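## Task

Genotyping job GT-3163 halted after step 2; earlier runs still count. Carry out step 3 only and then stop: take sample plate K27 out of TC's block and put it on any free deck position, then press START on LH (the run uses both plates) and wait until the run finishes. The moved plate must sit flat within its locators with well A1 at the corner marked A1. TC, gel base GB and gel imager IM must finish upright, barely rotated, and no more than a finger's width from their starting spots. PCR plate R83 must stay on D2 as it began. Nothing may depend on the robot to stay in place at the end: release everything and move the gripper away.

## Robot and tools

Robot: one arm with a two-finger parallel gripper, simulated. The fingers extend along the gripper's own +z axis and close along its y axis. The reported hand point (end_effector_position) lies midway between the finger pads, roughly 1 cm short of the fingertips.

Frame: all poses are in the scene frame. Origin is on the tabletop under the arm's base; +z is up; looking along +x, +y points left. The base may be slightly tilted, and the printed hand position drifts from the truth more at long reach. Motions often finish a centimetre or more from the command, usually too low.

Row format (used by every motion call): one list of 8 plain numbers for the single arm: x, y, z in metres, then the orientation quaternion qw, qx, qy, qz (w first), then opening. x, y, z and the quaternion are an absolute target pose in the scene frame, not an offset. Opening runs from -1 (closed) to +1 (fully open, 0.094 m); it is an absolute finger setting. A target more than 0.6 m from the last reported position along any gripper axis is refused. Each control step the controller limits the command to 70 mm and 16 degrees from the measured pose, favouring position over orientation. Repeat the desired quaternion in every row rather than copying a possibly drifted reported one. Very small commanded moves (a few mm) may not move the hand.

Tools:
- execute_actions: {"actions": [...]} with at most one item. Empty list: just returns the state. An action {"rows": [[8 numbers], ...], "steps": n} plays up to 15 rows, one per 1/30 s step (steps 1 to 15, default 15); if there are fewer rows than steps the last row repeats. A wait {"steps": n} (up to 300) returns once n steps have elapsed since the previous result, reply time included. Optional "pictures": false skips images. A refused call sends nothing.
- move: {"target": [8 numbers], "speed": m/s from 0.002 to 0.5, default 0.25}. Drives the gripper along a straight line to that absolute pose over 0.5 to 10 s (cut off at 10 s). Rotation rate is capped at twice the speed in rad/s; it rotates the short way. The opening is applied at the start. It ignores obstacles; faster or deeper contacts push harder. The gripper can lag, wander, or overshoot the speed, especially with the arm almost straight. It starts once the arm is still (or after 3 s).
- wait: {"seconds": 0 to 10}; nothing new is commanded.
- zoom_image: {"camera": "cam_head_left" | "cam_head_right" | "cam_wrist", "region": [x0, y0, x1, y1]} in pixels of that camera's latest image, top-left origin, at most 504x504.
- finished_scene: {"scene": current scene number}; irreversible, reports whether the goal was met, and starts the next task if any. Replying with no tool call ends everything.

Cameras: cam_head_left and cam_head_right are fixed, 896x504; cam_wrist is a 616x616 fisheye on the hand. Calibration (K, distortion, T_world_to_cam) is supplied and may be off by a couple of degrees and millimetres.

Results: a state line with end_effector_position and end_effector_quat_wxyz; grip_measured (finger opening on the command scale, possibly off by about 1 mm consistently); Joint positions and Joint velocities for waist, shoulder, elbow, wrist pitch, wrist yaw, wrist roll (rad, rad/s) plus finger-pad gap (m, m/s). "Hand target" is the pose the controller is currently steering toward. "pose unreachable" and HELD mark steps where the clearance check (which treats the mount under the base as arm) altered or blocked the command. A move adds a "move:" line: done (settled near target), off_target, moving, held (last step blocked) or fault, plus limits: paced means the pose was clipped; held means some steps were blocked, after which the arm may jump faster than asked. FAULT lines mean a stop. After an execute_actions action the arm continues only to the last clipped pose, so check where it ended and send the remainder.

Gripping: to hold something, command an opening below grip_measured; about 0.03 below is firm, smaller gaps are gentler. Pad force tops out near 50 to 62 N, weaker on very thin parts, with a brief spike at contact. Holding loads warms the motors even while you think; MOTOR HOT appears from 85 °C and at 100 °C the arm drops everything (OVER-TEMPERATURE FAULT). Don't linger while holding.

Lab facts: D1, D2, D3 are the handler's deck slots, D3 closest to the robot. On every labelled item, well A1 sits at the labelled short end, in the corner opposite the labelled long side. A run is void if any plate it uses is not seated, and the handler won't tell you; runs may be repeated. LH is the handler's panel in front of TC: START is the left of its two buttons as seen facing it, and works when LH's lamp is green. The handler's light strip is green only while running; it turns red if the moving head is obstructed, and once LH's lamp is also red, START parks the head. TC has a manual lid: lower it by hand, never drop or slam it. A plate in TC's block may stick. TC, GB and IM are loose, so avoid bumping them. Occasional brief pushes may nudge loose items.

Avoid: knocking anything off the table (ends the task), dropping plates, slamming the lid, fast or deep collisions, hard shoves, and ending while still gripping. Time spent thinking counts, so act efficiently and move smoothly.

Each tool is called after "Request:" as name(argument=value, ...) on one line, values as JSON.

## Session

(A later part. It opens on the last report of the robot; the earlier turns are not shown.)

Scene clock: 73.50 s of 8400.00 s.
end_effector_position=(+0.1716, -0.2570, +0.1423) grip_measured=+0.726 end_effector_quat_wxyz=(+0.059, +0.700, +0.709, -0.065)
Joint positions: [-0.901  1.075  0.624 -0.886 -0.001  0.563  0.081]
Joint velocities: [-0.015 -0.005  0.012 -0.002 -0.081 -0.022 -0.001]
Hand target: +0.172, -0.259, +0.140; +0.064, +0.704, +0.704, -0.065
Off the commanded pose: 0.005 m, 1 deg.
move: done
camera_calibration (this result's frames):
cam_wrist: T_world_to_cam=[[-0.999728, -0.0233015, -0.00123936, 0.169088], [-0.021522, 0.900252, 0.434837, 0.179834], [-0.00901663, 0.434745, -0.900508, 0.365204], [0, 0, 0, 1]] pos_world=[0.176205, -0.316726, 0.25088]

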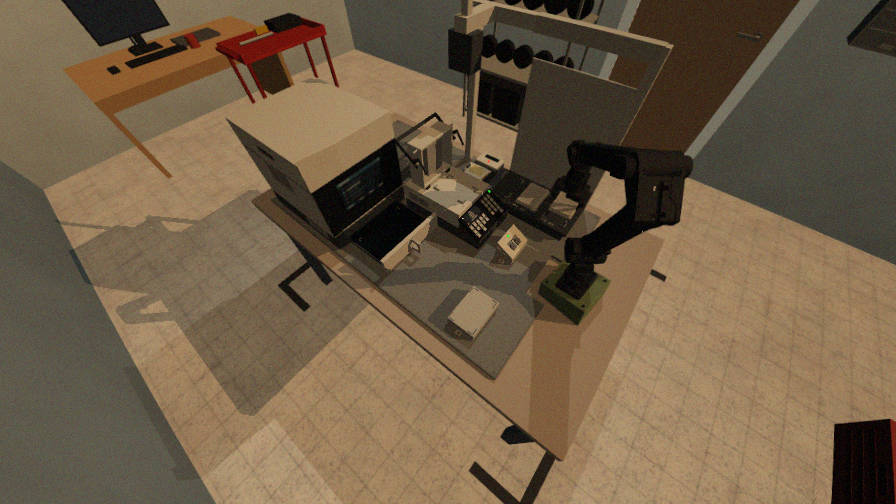

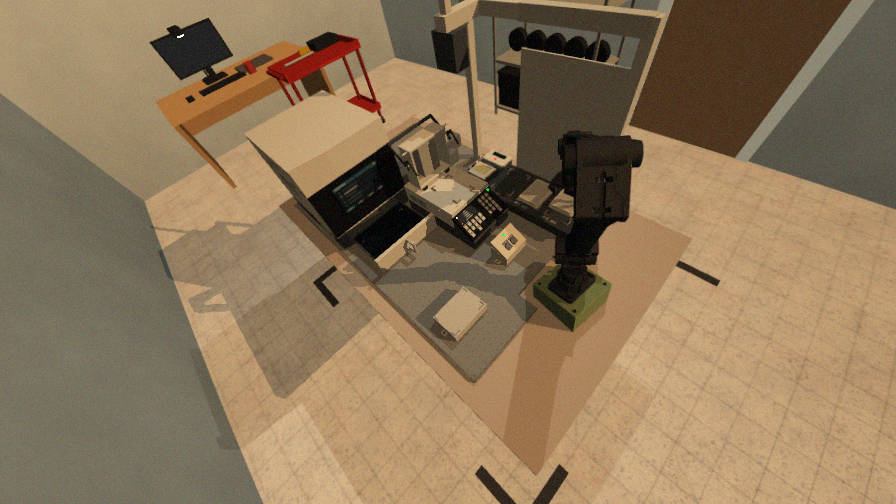

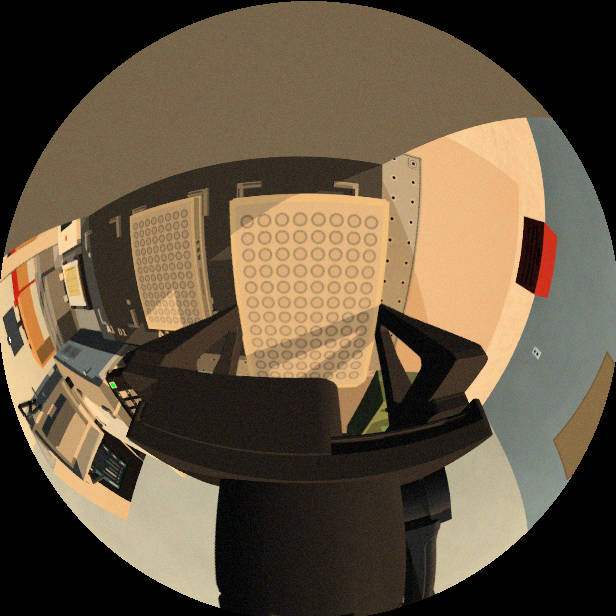

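Request:
move(target=[0.185,-0.271,0.103,0.064,0.708,0.70,-0.064,0.68], speed=0.07)

Request:
zoom_image(camera="cam_wrist", region=[190, 150, 430, 390])

Scene clock: 75.57 s of 8400.00 s.
end_effector_position=(+0.1824, -0.2717, +0.1057) grip_measured=+0.726 end_effector_quat_wxyz=(+0.061, +0.708, +0.701, -0.063)
Joint positions: [-0.885  1.204  0.611 -0.743 -0.001  0.601  0.081]
Joint velocities: [-0.015 -0.024  0.007  0.002 -0.022  0.051 -0.001]
Hand target: +0.185, -0.272, +0.103; +0.064, +0.708, +0.700, -0.064
Off the commanded pose: 0.004 m, 0 deg.
move: done
camera_calibration (this result's frames):
cam_wrist: T_world_to_cam=[[-0.999965, -0.00163154, -0.00826479, 0.186185], [-0.00506952, 0.900087, 0.435681, 0.206027], [0.0067282, 0.435708, -0.900063, 0.336032], [0, 0, 0, 1]] pos_world=[0.184962, -0.331551, 0.214227]

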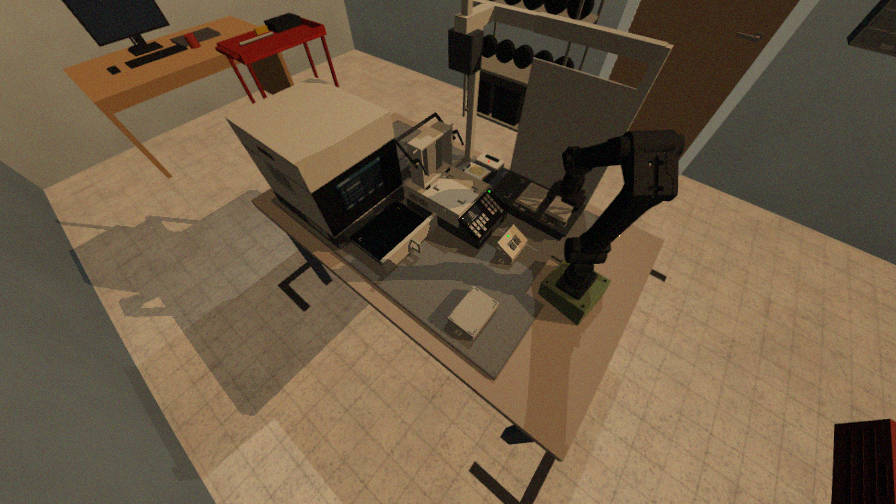

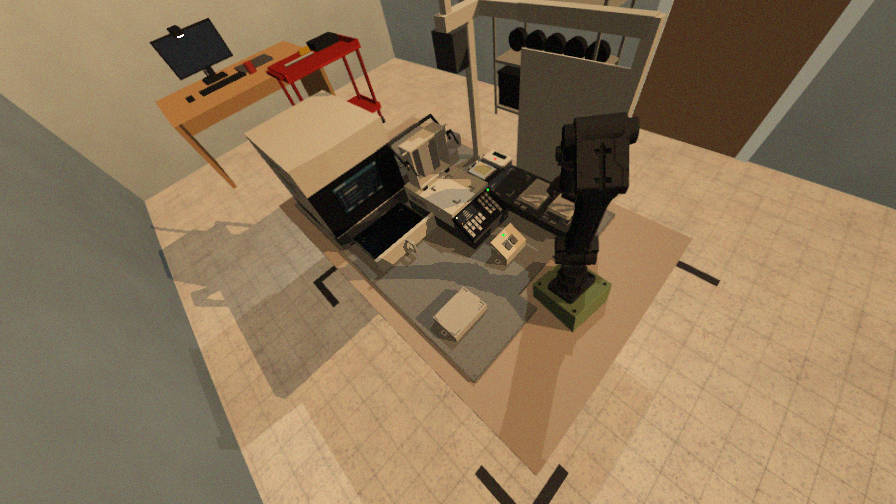

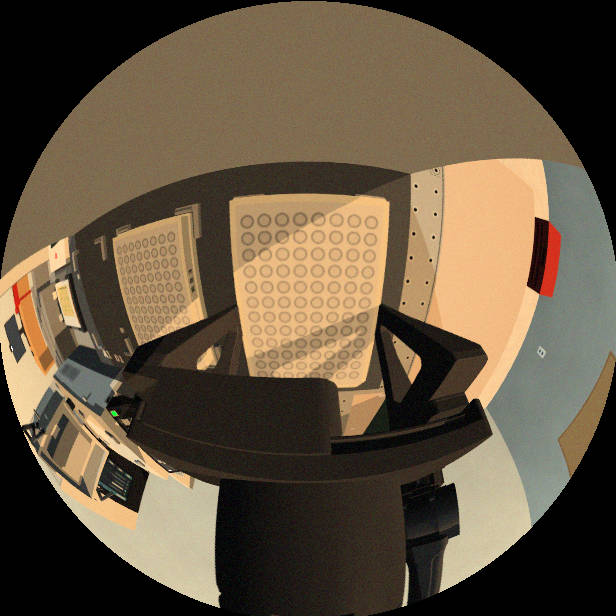

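Region (190, 150, 430, 390) of cam_wrist's 616x616 image, scaled by 2.100, with more detail than that image has.

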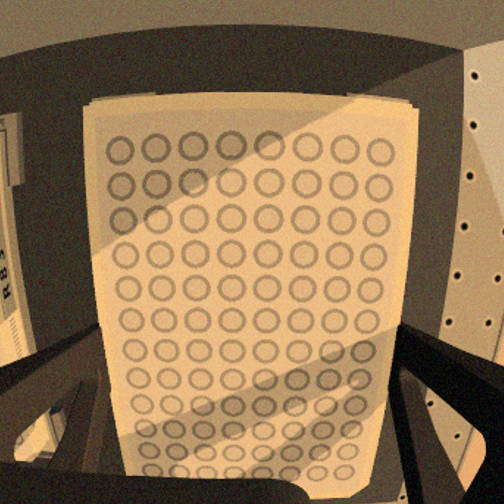

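x and yaw are good; y needs +4 mm.

Request:
move(target=[0.185,-0.266,0.096,0.064,0.708,0.70,-0.064,0.68], speed=0.03)

Request:
zoom_image(camera="cam_wrist", region=[190, 150, 430, 390])

Scene clock: 77.13 s of 8400.00 s.
end_effector_position=(+0.1828, -0.2661, +0.0995) grip_measured=+0.726 end_effector_quat_wxyz=(+0.062, +0.708, +0.701, -0.063)
Joint positions: [-0.871  1.204  0.591 -0.721  0.002  0.615  0.081]
Joint velocities: [-0.005 -0.005 -0.002 -0.012  0.037  0.081 -0.   ]
Hand target: +0.185, -0.266, +0.096; +0.064, +0.708, +0.700, -0.064
Off the commanded pose: 0.004 m, 0 deg.
move: done
camera_calibration (this result's frames):
cam_wrist: T_world_to_cam=[[-0.999953, -0.00223891, -0.00945867, 0.186491], [-0.00612551, 0.900711, 0.434375, 0.2042], [0.007547, 0.434413, -0.900682, 0.327668], [0, 0, 0, 1]] pos_world=[0.18526, -0.325851, 0.20819]

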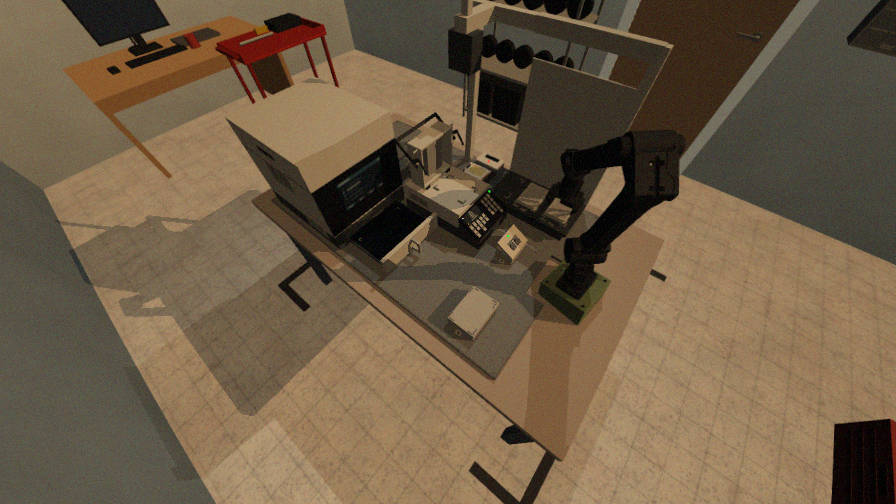

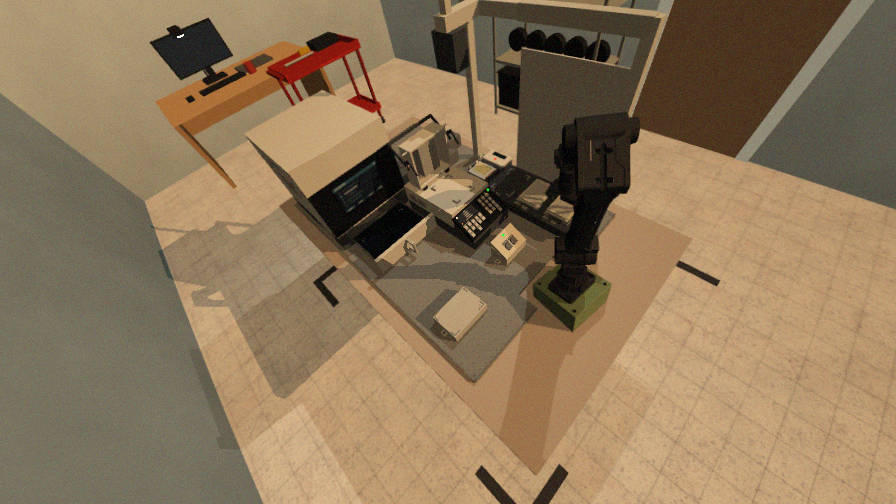

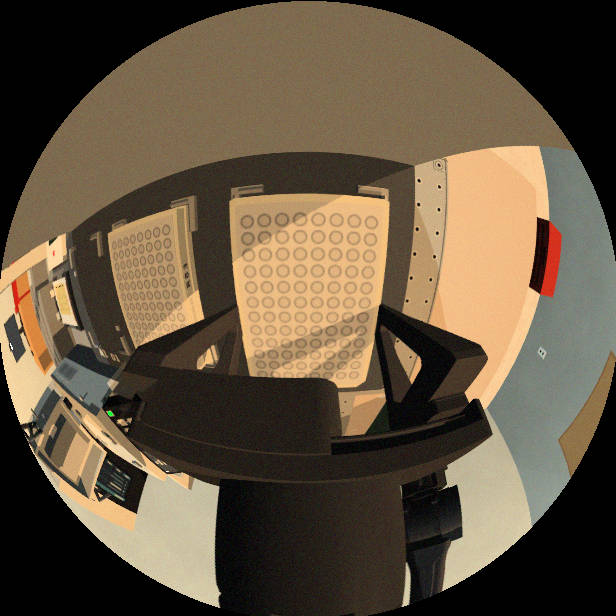

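Region (190, 150, 430, 390) of cam_wrist's 616x616 image, scaled by 2.100, with more detail than that image has.

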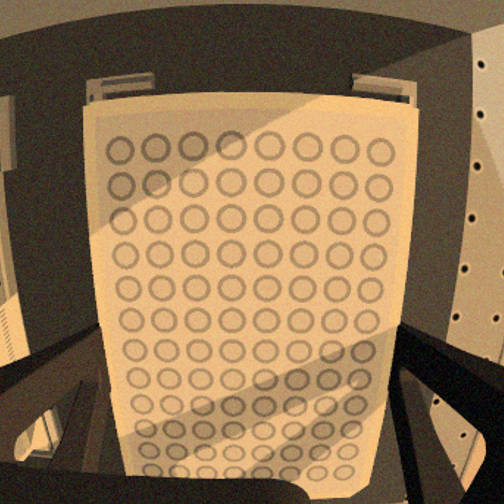

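Request:
execute_actions(actions=[{"rows":[[0.18,-0.2715,0.095,0.064,0.708,0.70,-0.064,0.68]],"steps":12}], pictures=false)

Scene clock: 78.17 s of 8400.00 s.
end_effector_position=(+0.1812, -0.2685, +0.0985) grip_measured=+0.726 end_effector_quat_wxyz=(+0.062, +0.709, +0.700, -0.064)
Joint positions: [-0.879  1.21   0.591 -0.714  0.002  0.611  0.081]
Joint velocities: [-0.005  0.005 -0.002  0.002  0.081 -0.007 -0.   ]
Hand target: +0.180, -0.271, +0.095; +0.064, +0.708, +0.700, -0.064
Off the commanded pose: 0.005 m, 0 deg.
Steps of this call (steps 1 to 19: nothing new was sent; steps 20 to 31: all 12 steps of this action). Readings (end_effector_position):
20: (+0.1828, -0.2664, +0.0996)
21: (+0.1827, -0.2670, +0.0995)
23: (+0.1819, -0.2680, +0.0991)
27: (+0.1811, -0.2685, +0.0986)
31: the state above

Request:
move(target=[0.183,-0.27,0.08,0.064,0.708,0.70,-0.064,0.68], speed=0.02)

Request:
zoom_image(camera="cam_wrist", region=[190, 150, 430, 390])

Scene clock: 80.03 s of 8400.00 s.
end_effector_position=(+0.1815, -0.2696, +0.0886) grip_measured=+0.726 end_effector_quat_wxyz=(+0.064, +0.708, +0.700, -0.064)
Joint positions: [-0.878  1.236  0.58  -0.674  0.001  0.61   0.081]
Joint velocities: [ 0.005  0.024 -0.037  0.007  0.022 -0.022 -0.001]
Hand target: +0.183, -0.270, +0.080; +0.064, +0.708, +0.700, -0.064
Off the commanded pose: 0.009 m, 0 deg.
move: done
camera_calibration (this result's frames):
cam_wrist: T_world_to_cam=[[-0.99993, -0.00094571, -0.0117765, 0.185686], [-0.00593, 0.902309, 0.43105, 0.212793], [0.0102184, 0.431089, -0.902251, 0.31812], [0, 0, 0, 1]] pos_world=[0.183685, -0.328968, 0.197487]

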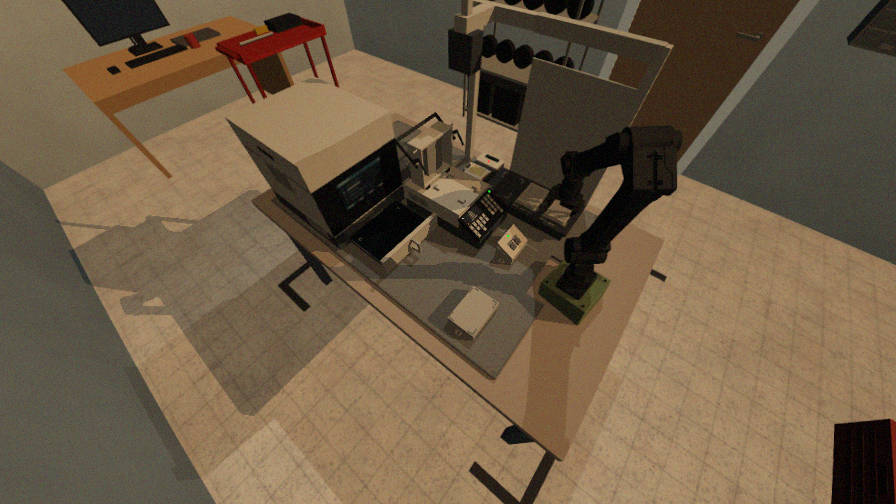

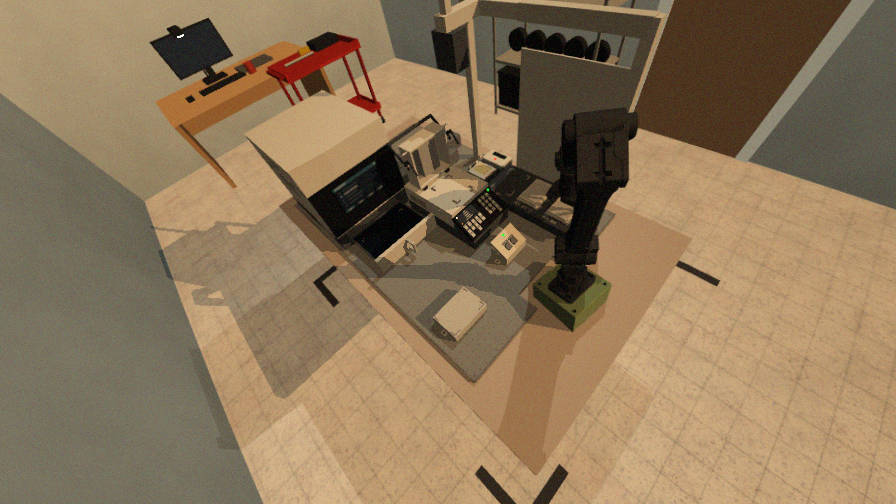

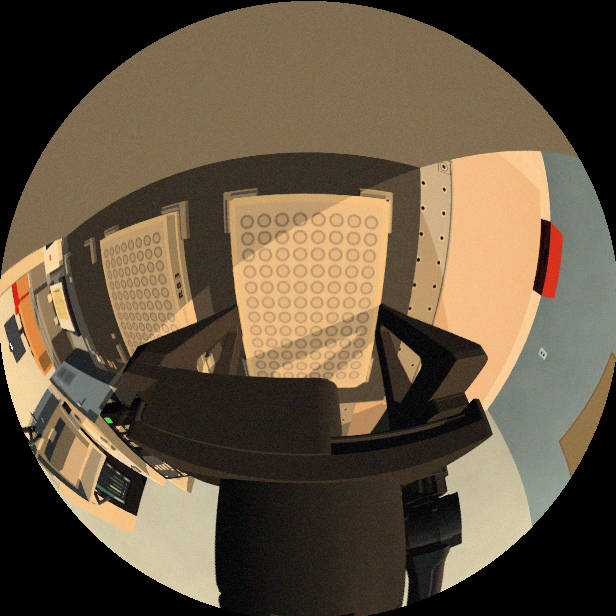

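Region (190, 150, 430, 390) of cam_wrist's 616x616 image, scaled by 2.100, with more detail than that image has.

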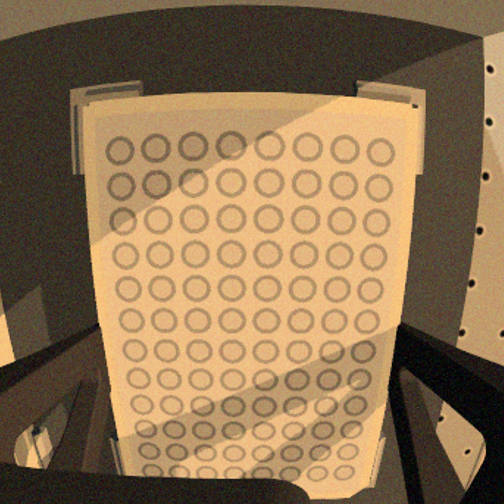

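On the chamfer; nudge +x, +y.

Request:
execute_actions(actions=[{"rows":[[0.186,-0.267,0.076,0.064,0.708,0.70,-0.064,0.68]]}])

Request:
zoom_image(camera="cam_wrist", region=[190, 150, 430, 390])

Scene clock: 81.27 s of 8400.00 s.
end_effector_position=(+0.1823, -0.2693, +0.0882) grip_measured=+0.726 end_effector_quat_wxyz=(+0.064, +0.709, +0.699, -0.065)
Joint positions: [-0.872  1.236  0.578 -0.67   0.006  0.618  0.081]
Joint velocities: [-0.005 -0.005  0.017 -0.007  0.066 -0.007 -0.   ]
Hand target: +0.186, -0.267, +0.077; +0.064, +0.708, +0.700, -0.064
Off the commanded pose: 0.013 m, 0 deg.
Steps of this call (steps 1 to 22: nothing new was sent; steps 23 to 37: all 15 steps of this action). Readings (end_effector_position):
23: (+0.1816, -0.2695, +0.0884)
24: (+0.1817, -0.2694, +0.0882)
26: (+0.1822, -0.2693, +0.0882)
30: (+0.1823, -0.2693, +0.0882)
37: the state above
camera_calibration (this result's frames):
cam_wrist: T_world_to_cam=[[-0.99994, 0.0024774, -0.0106622, 0.18729], [-0.00231805, 0.904036, 0.427451, 0.212807], [0.010698, 0.42745, -0.903976, 0.316669], [0, 0, 0, 1]] pos_world=[0.184384, -0.32821, 0.197293]

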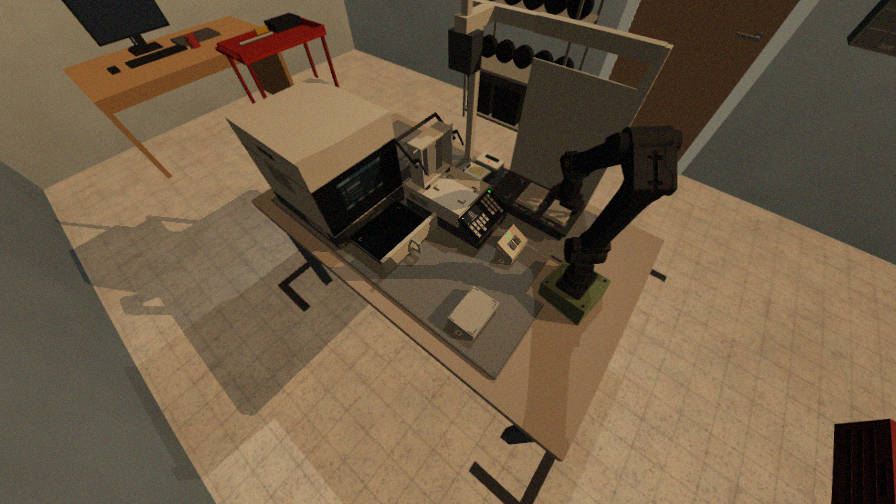

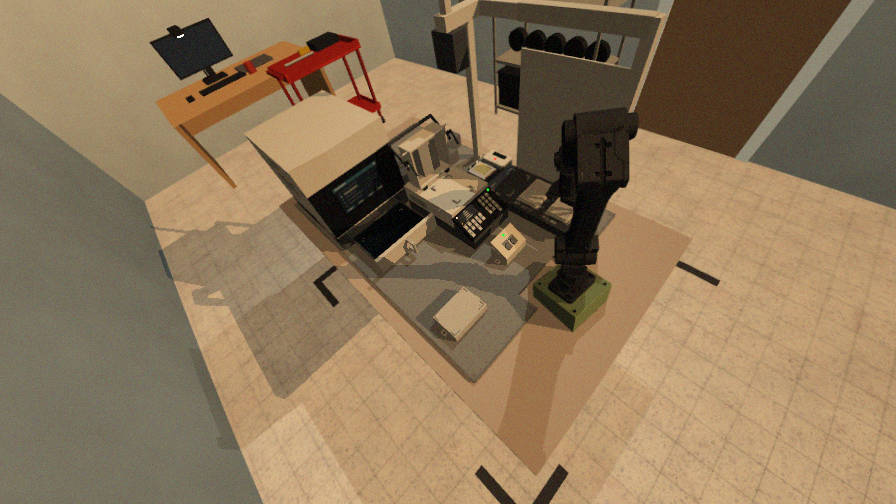

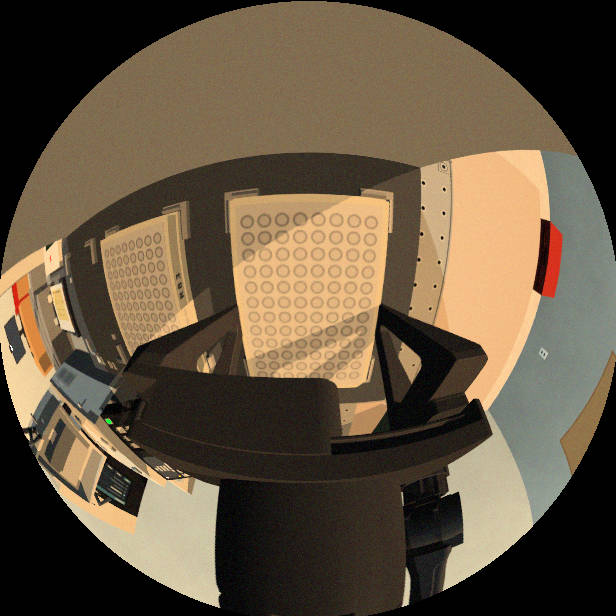

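Region (190, 150, 430, 390) of cam_wrist's 616x616 image, scaled by 2.100, with more detail than that image has.

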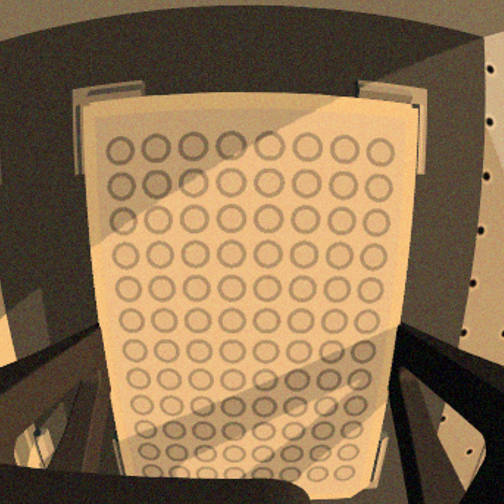

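Request:
execute_actions(actions=[{"rows":[[0.183,-0.269,0.088,0.064,0.708,0.70,-0.064,0.95]],"steps":10}], pictures=false)

Request:
execute_actions(actions=[{"rows":[[0.192,-0.283,0.105,0.064,0.708,0.70,-0.064,0.95],[0.194,-0.285,0.112,0.064,0.708,0.70,-0.064,0.95],[0.194,-0.285,0.118,0.064,0.708,0.70,-0.064,0.95],[0.194,-0.285,0.124,0.064,0.708,0.70,-0.064,0.95],[0.194,-0.285,0.13,0.064,0.708,0.70,-0.064,0.95],[0.194,-0.285,0.137,0.064,0.708,0.70,-0.064,0.95],[0.194,-0.285,0.145,0.064,0.708,0.70,-0.064,0.95],[0.194,-0.285,0.153,0.064,0.708,0.70,-0.064,0.95]]}], pictures=false)

Request:
move(target=[0.21,-0.17,0.17,0.12,0.697,0.697,-0.12,-1])

Request:
zoom_image(camera="cam_wrist", region=[100, 50, 500, 350])

Request:
move(target=[0.228,-0.006,0.115,0.123,0.696,0.696,0.123,-1])

Scene clock: 84.37 s of 8400.00 s.
end_effector_position=(+0.1825, -0.2694, +0.0885) grip_measured=+0.947 end_effector_quat_wxyz=(+0.065, +0.709, +0.699, -0.065)
Joint positions: [-0.872  1.235  0.578 -0.67   0.006  0.618  0.091]
Joint velocities: [ 0.005 -0.015  0.017 -0.012 -0.022 -0.037 -0.   ]
Hand target: +0.183, -0.269, +0.088; +0.064, +0.708, +0.700, -0.064
Off the commanded pose: 0.001 m, 0 deg.
Steps of this call (steps 1 to 83: nothing new was sent; steps 84 to 93: all 10 steps of this action). Readings (end_effector_position):
84: (+0.1824, -0.2694, +0.0885)
85: (+0.1825, -0.2694, +0.0885)
87: (+0.1825, -0.2694, +0.0885)
91: (+0.1825, -0.2694, +0.0885)
93: the state above

Scene clock: 84.87 s of 8400.00 s.
end_effector_position=(+0.1888, -0.2751, +0.1437) grip_measured=+0.947 end_effector_quat_wxyz=(+0.061, +0.710, +0.699, -0.064)
Joint positions: [-0.885  1.145  0.684 -0.875  0.001  0.606  0.091]
Joint velocities: [-0.005  0.005 -0.002 -0.022  0.007  0.007  0.   ]
Hand target: +0.193, -0.284, +0.154; +0.064, +0.708, +0.700, -0.064
Off the commanded pose: 0.014 m, 0 deg.
Steps of this call (steps 1 to 15: all 15 steps of this action). Readings (end_effector_position):
1: (+0.1822, -0.2688, +0.0890)
2: (+0.1816, -0.2676, +0.0903)
4: (+0.1813, -0.2662, +0.0947)
8: (+0.1830, -0.2676, +0.1143)
15: the state above

Scene clock: 86.27 s of 8400.00 s.
end_effector_position=(+0.2167, -0.1717, +0.1749) grip_measured=-0.980 end_effector_quat_wxyz=(+0.134, +0.693, +0.699, -0.115)
Joint positions: [-0.437  0.816  0.555 -0.975  0.237  1.003  0.001]
Joint velocities: [-0.005 -0.015  0.002  0.007  0.007 -0.007  0.001]
Hand target: +0.212, -0.169, +0.171; +0.121, +0.697, +0.697, -0.119
Off the commanded pose: 0.008 m, 2 deg.
move: done
camera_calibration (this result's frames):
cam_wrist: T_world_to_cam=[[-0.99912, -0.025842, -0.0330338, 0.221235], [-0.0337425, 0.963061, 0.267162, 0.132518], [0.0249095, 0.268042, -0.963085, 0.33288], [0, 0, 0, 1]] pos_world=[0.21722, -0.211132, 0.292496]

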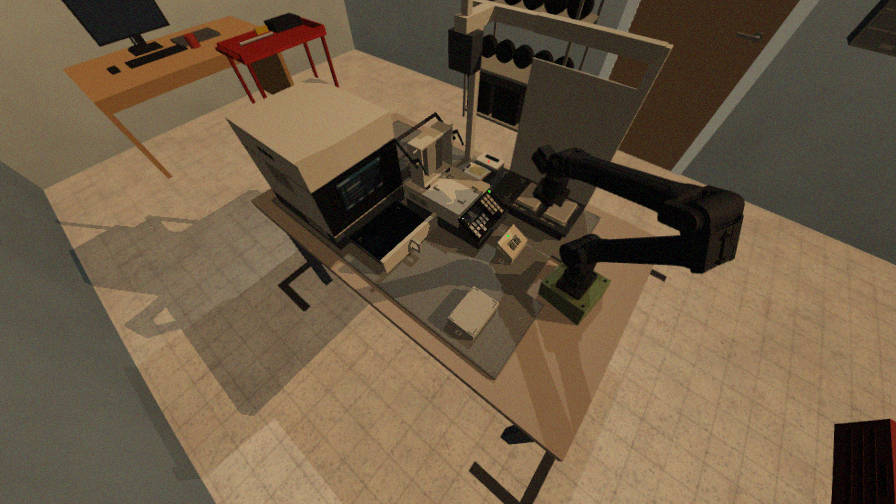

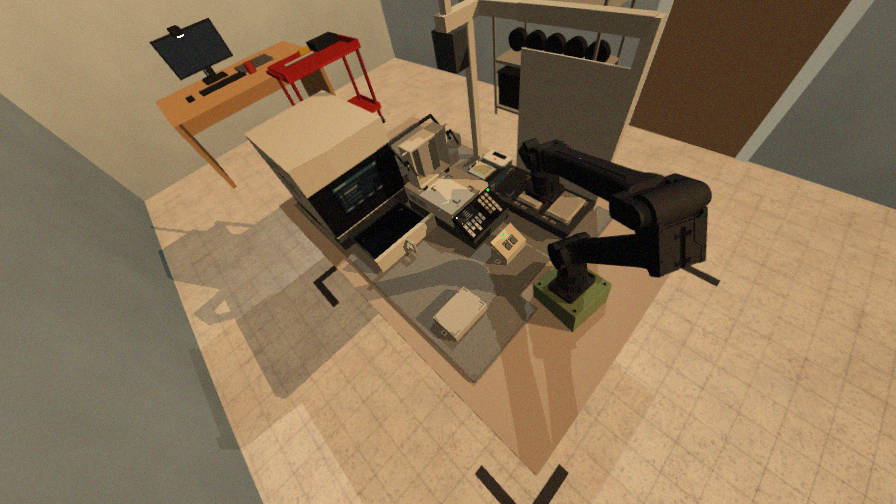

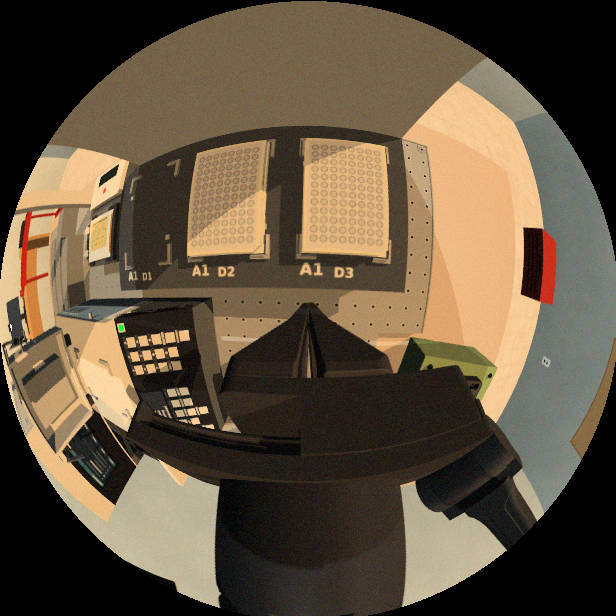

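Region (100, 50, 500, 350) of cam_wrist's 616x616 image, scaled by 1.260, with more detail than that image has; it fills the top 378 rows of this view, and the rest is white.

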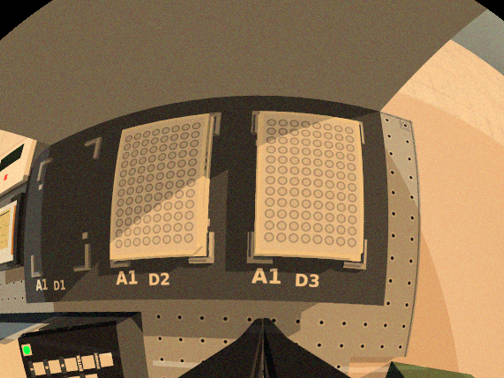

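Scene clock: 87.87 s of 8400.00 s.
end_effector_position=(+0.2273, -0.0068, +0.1144) grip_measured=-0.980 end_effector_quat_wxyz=(+0.115, +0.696, +0.699, +0.117)
Joint positions: [ 0.089  0.593  0.291 -0.803  0.008  1.543  0.001]
Joint velocities: [-0.015 -0.024 -0.002 -0.017  0.007 -0.007 -0.001]
Hand target: +0.231, -0.005, +0.115; +0.120, +0.697, +0.696, +0.123
Off the commanded pose: 0.001 m, 1 deg.
move: done
camera_calibration (this result's frames):
cam_wrist: T_world_to_cam=[[-0.941929, -0.013289, -0.335549, 0.255759], [-0.2075, 0.808668, 0.550454, -0.00372137], [0.264033, 0.588115, -0.764466, 0.155175], [0, 0, 0, 1]] pos_world=[0.199164, -0.0848523, 0.206494]

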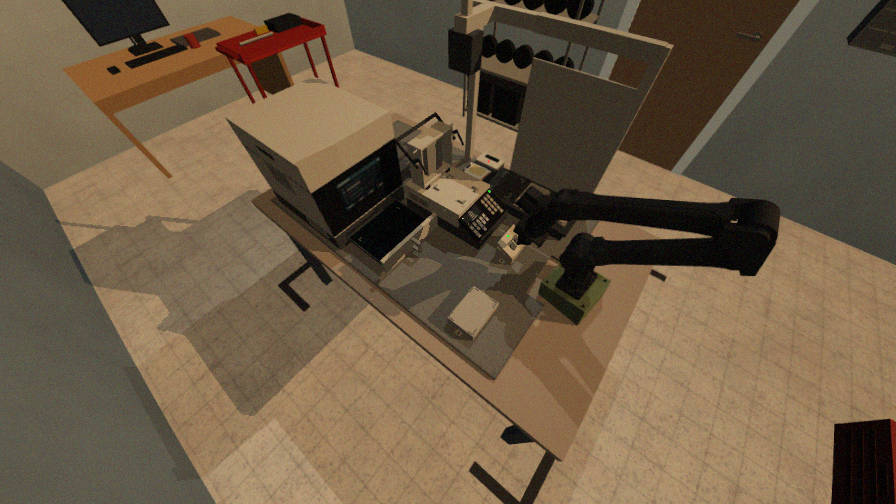

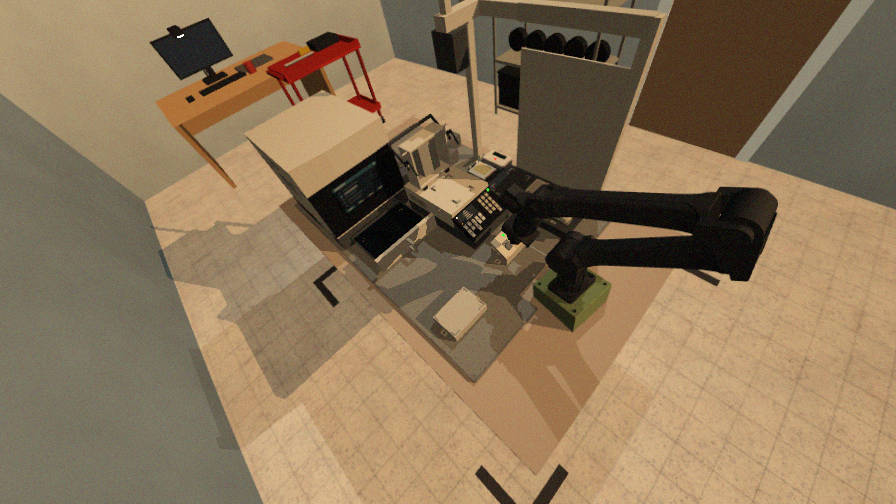

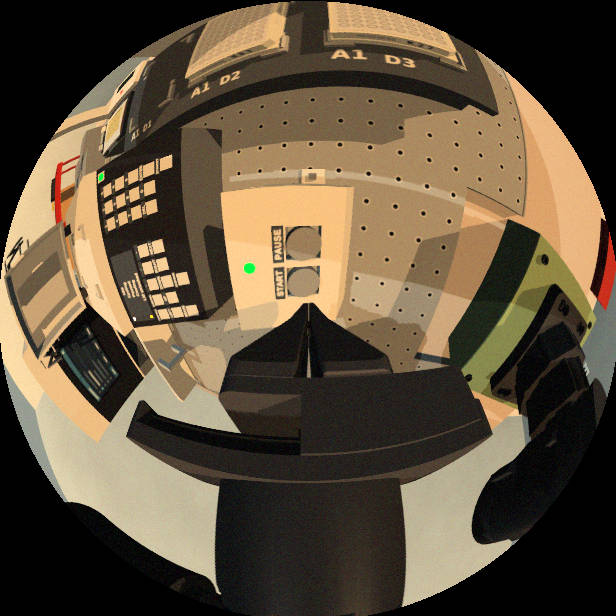

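Request:
move(target=[0.246,-0.006,0.072,0.123,0.696,0.696,0.123,-1], speed=0.04)

Scene clock: 90.07 s of 8400.00 s.
end_effector_position=(+0.2429, -0.0065, +0.0787) grip_measured=-0.981 end_effector_quat_wxyz=(+0.118, +0.697, +0.697, +0.120)
Joint positions: [ 0.089  0.779  0.245 -0.564  0.009  1.547  0.001]
Joint velocities: [ 0.005 -0.005  0.022  0.002  0.037 -0.066 -0.   ]
Hand target: +0.246, -0.006, +0.072; +0.123, +0.696, +0.696, +0.123
Off the commanded pose: 0.007 m, 1 deg.
move: done
camera_calibration (this result's frames):
cam_wrist: T_world_to_cam=[[-0.939255, -0.0101561, -0.343071, 0.258428], [-0.209342, 0.809057, 0.549184, 0.0194715], [0.271986, 0.587643, -0.762036, 0.121476], [0, 0, 0, 1]] pos_world=[0.213766, -0.0845137, 0.170535]

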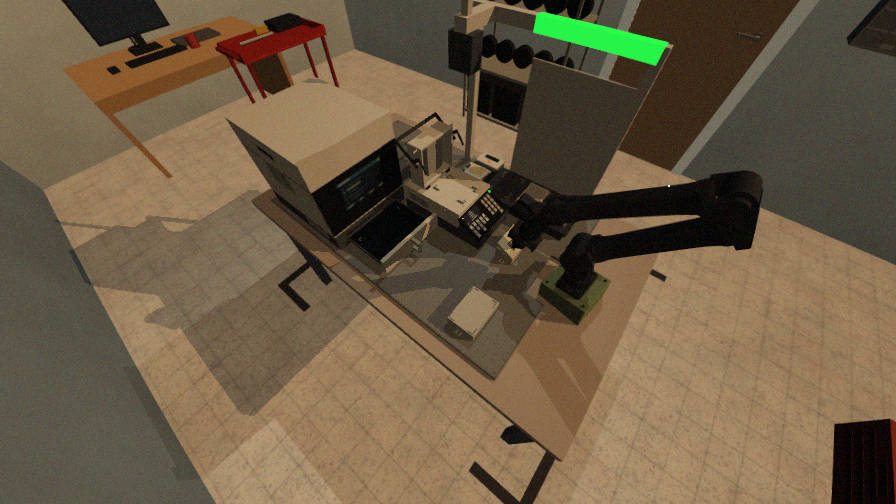

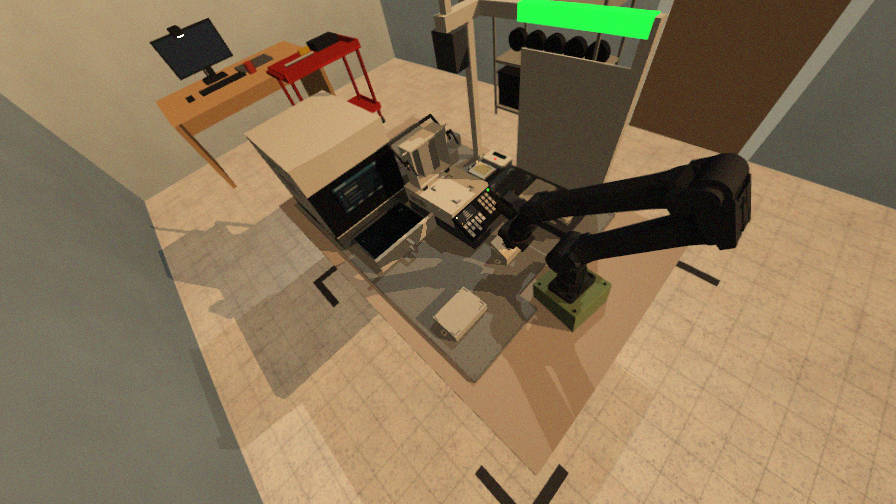

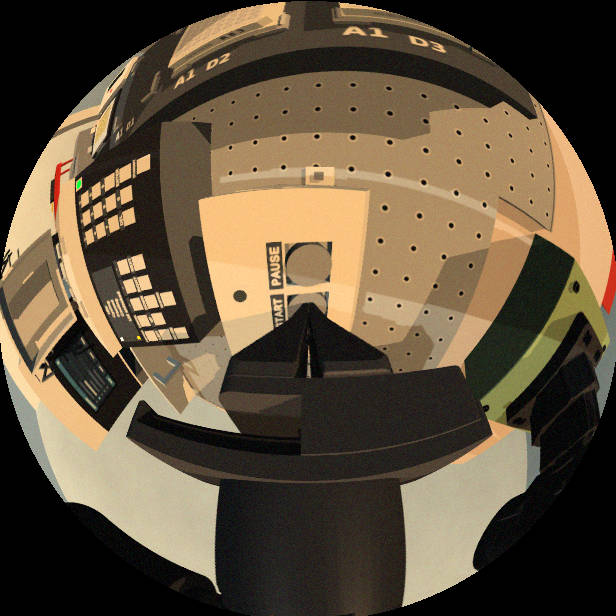

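Request:
move(target=[0.23,0.03,0.19,0.123,0.696,0.696,0.123,-0.9], speed=0.15)

Request:
zoom_image(camera="cam_wrist", region=[150, 0, 500, 120])

Request:
wait(seconds=10)

Scene clock: 92.23 s of 8400.00 s.
end_effector_position=(+0.2181, +0.0274, +0.1689) grip_measured=-0.902 end_effector_quat_wxyz=(+0.114, +0.696, +0.701, +0.107)
Joint positions: [ 0.369  0.503  0.415 -1.054  0.14   1.792  0.005]
Joint velocities: [-0.015 -0.005  0.022 -0.002  0.007  0.007 -0.001]
Hand target: +0.229, +0.030, +0.190; +0.123, +0.696, +0.696, +0.124
Off the commanded pose: 0.024 m, 2 deg.
move: off_target
camera_calibration (this result's frames):
cam_wrist: T_world_to_cam=[[-0.947145, -0.0190347, -0.320241, 0.26454], [-0.199997, 0.815545, 0.543035, -0.0638438], [0.250834, 0.57838, -0.776247, 0.18439], [0, 0, 0, 1]] pos_world=[0.191538, -0.0495444, 0.262518]

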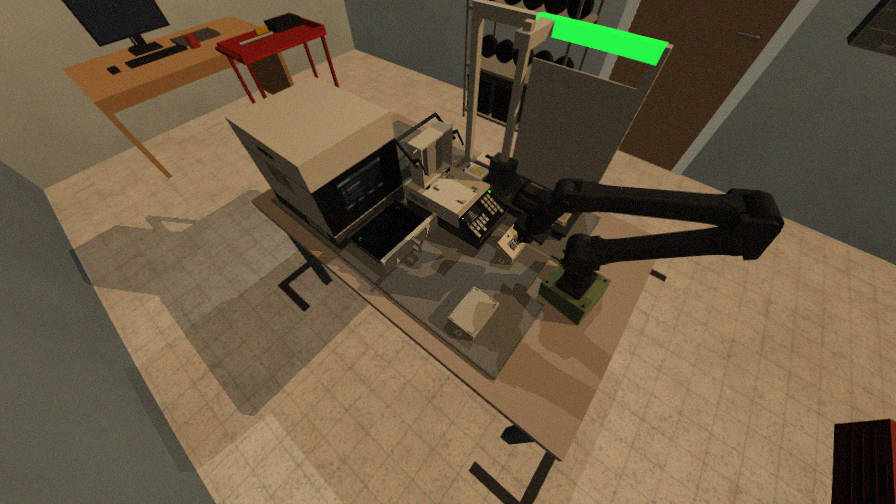

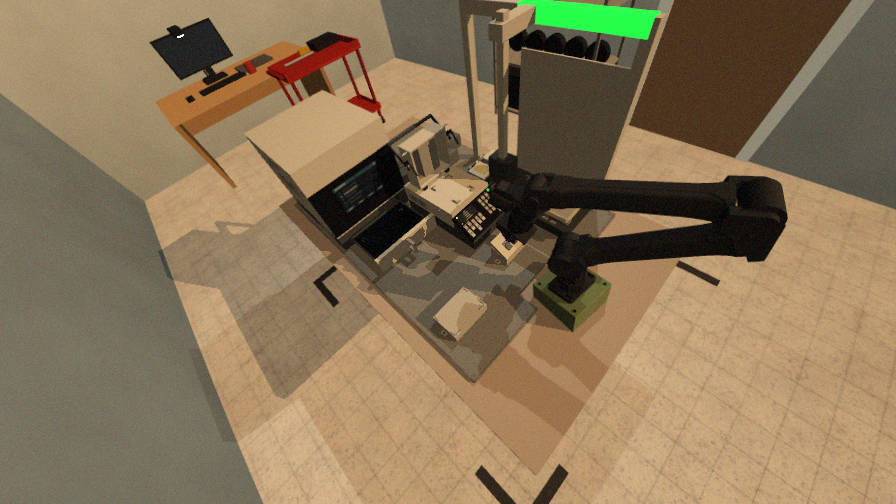

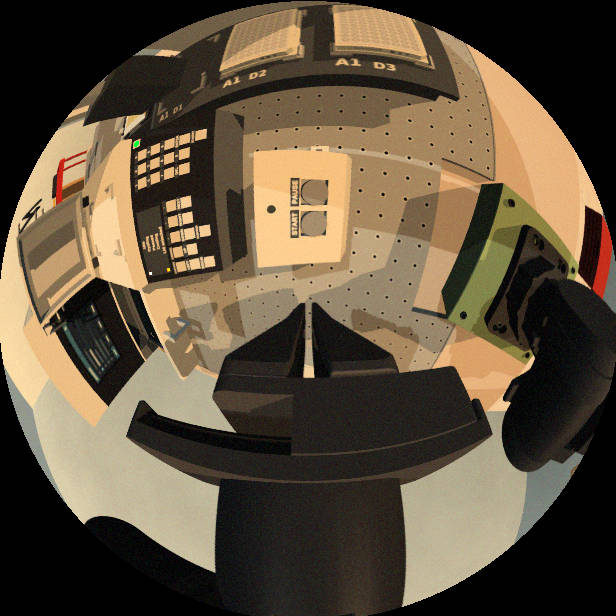

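Region (150, 0, 500, 120) of cam_wrist's 616x616 image, scaled by 1.440, with more detail than that image has; it fills the top 173 rows of this view, and the rest is white.

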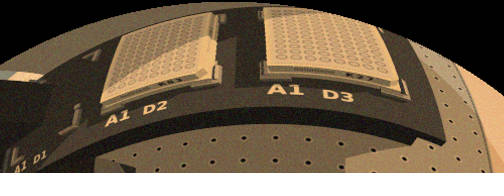

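Scene clock: 102.23 s of 8400.00 s.
end_effector_position=(+0.2181, +0.0274, +0.1689) grip_measured=-0.902 end_effector_quat_wxyz=(+0.114, +0.697, +0.700, +0.107)
Joint positions: [ 0.369  0.503  0.415 -1.054  0.14   1.795  0.005]
Joint velocities: [-0.005 -0.015 -0.007 -0.027 -0.022  0.022 -0.001]
Hand target: +0.229, +0.030, +0.190; +0.123, +0.696, +0.696, +0.124
Off the commanded pose: 0.024 m, 2 deg.
Steps of this call (steps 1 to 300: nothing new was sent). Readings (end_effector_position):
1: (+0.2181, +0.0274, +0.1689)
2: (+0.2181, +0.0274, +0.1689)
4: (+0.2181, +0.0274, +0.1689)
8: (+0.2181, +0.0274, +0.1689)
300: the state above
camera_calibration (this result's frames):
cam_wrist: T_world_to_cam=[[-0.947187, -0.0159838, -0.320283, 0.264473], [-0.197644, 0.815611, 0.543797, -0.0644874], [0.252535, 0.57838, -0.775695, 0.183926], [0, 0, 0, 1]] pos_world=[0.191312, -0.0495552, 0.262445]

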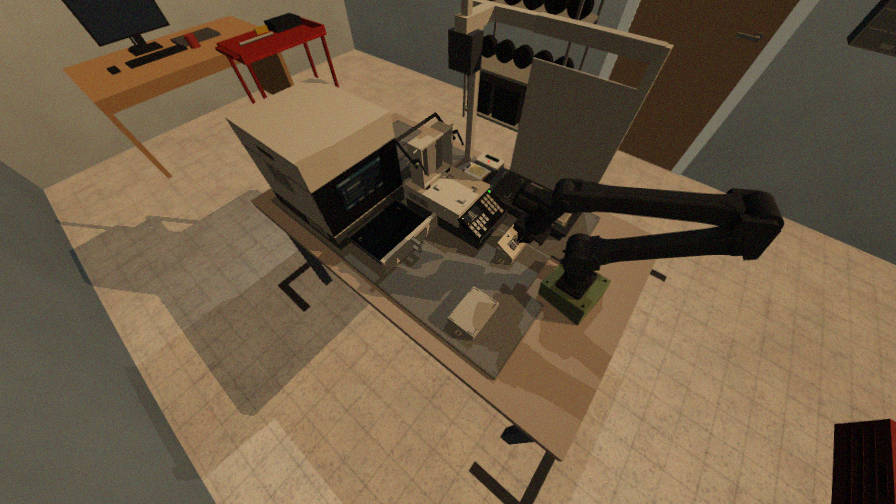

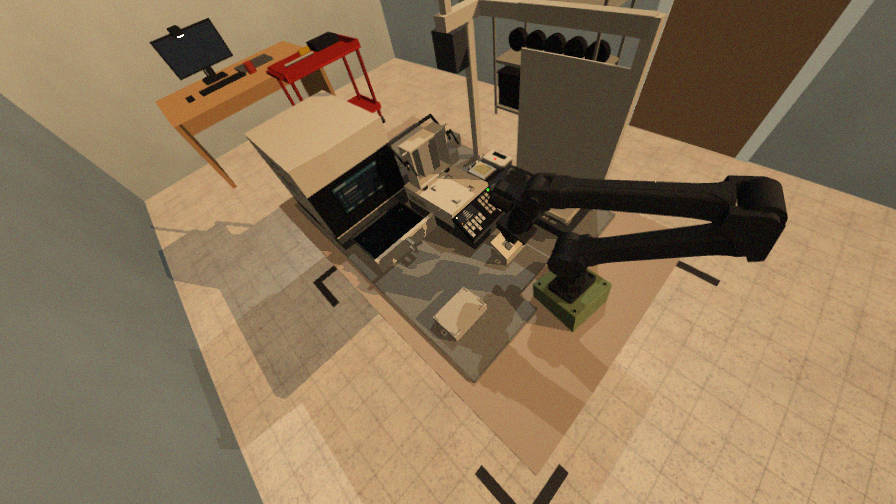

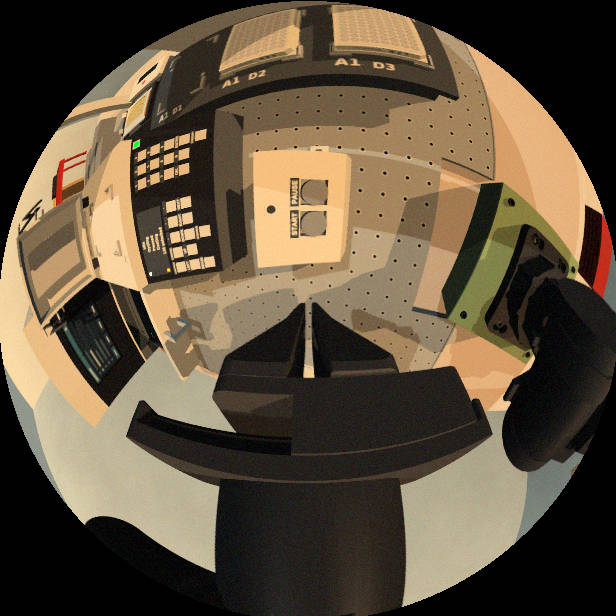

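Request:
finished_scene(scene=1)

The scene is finished: the task was done.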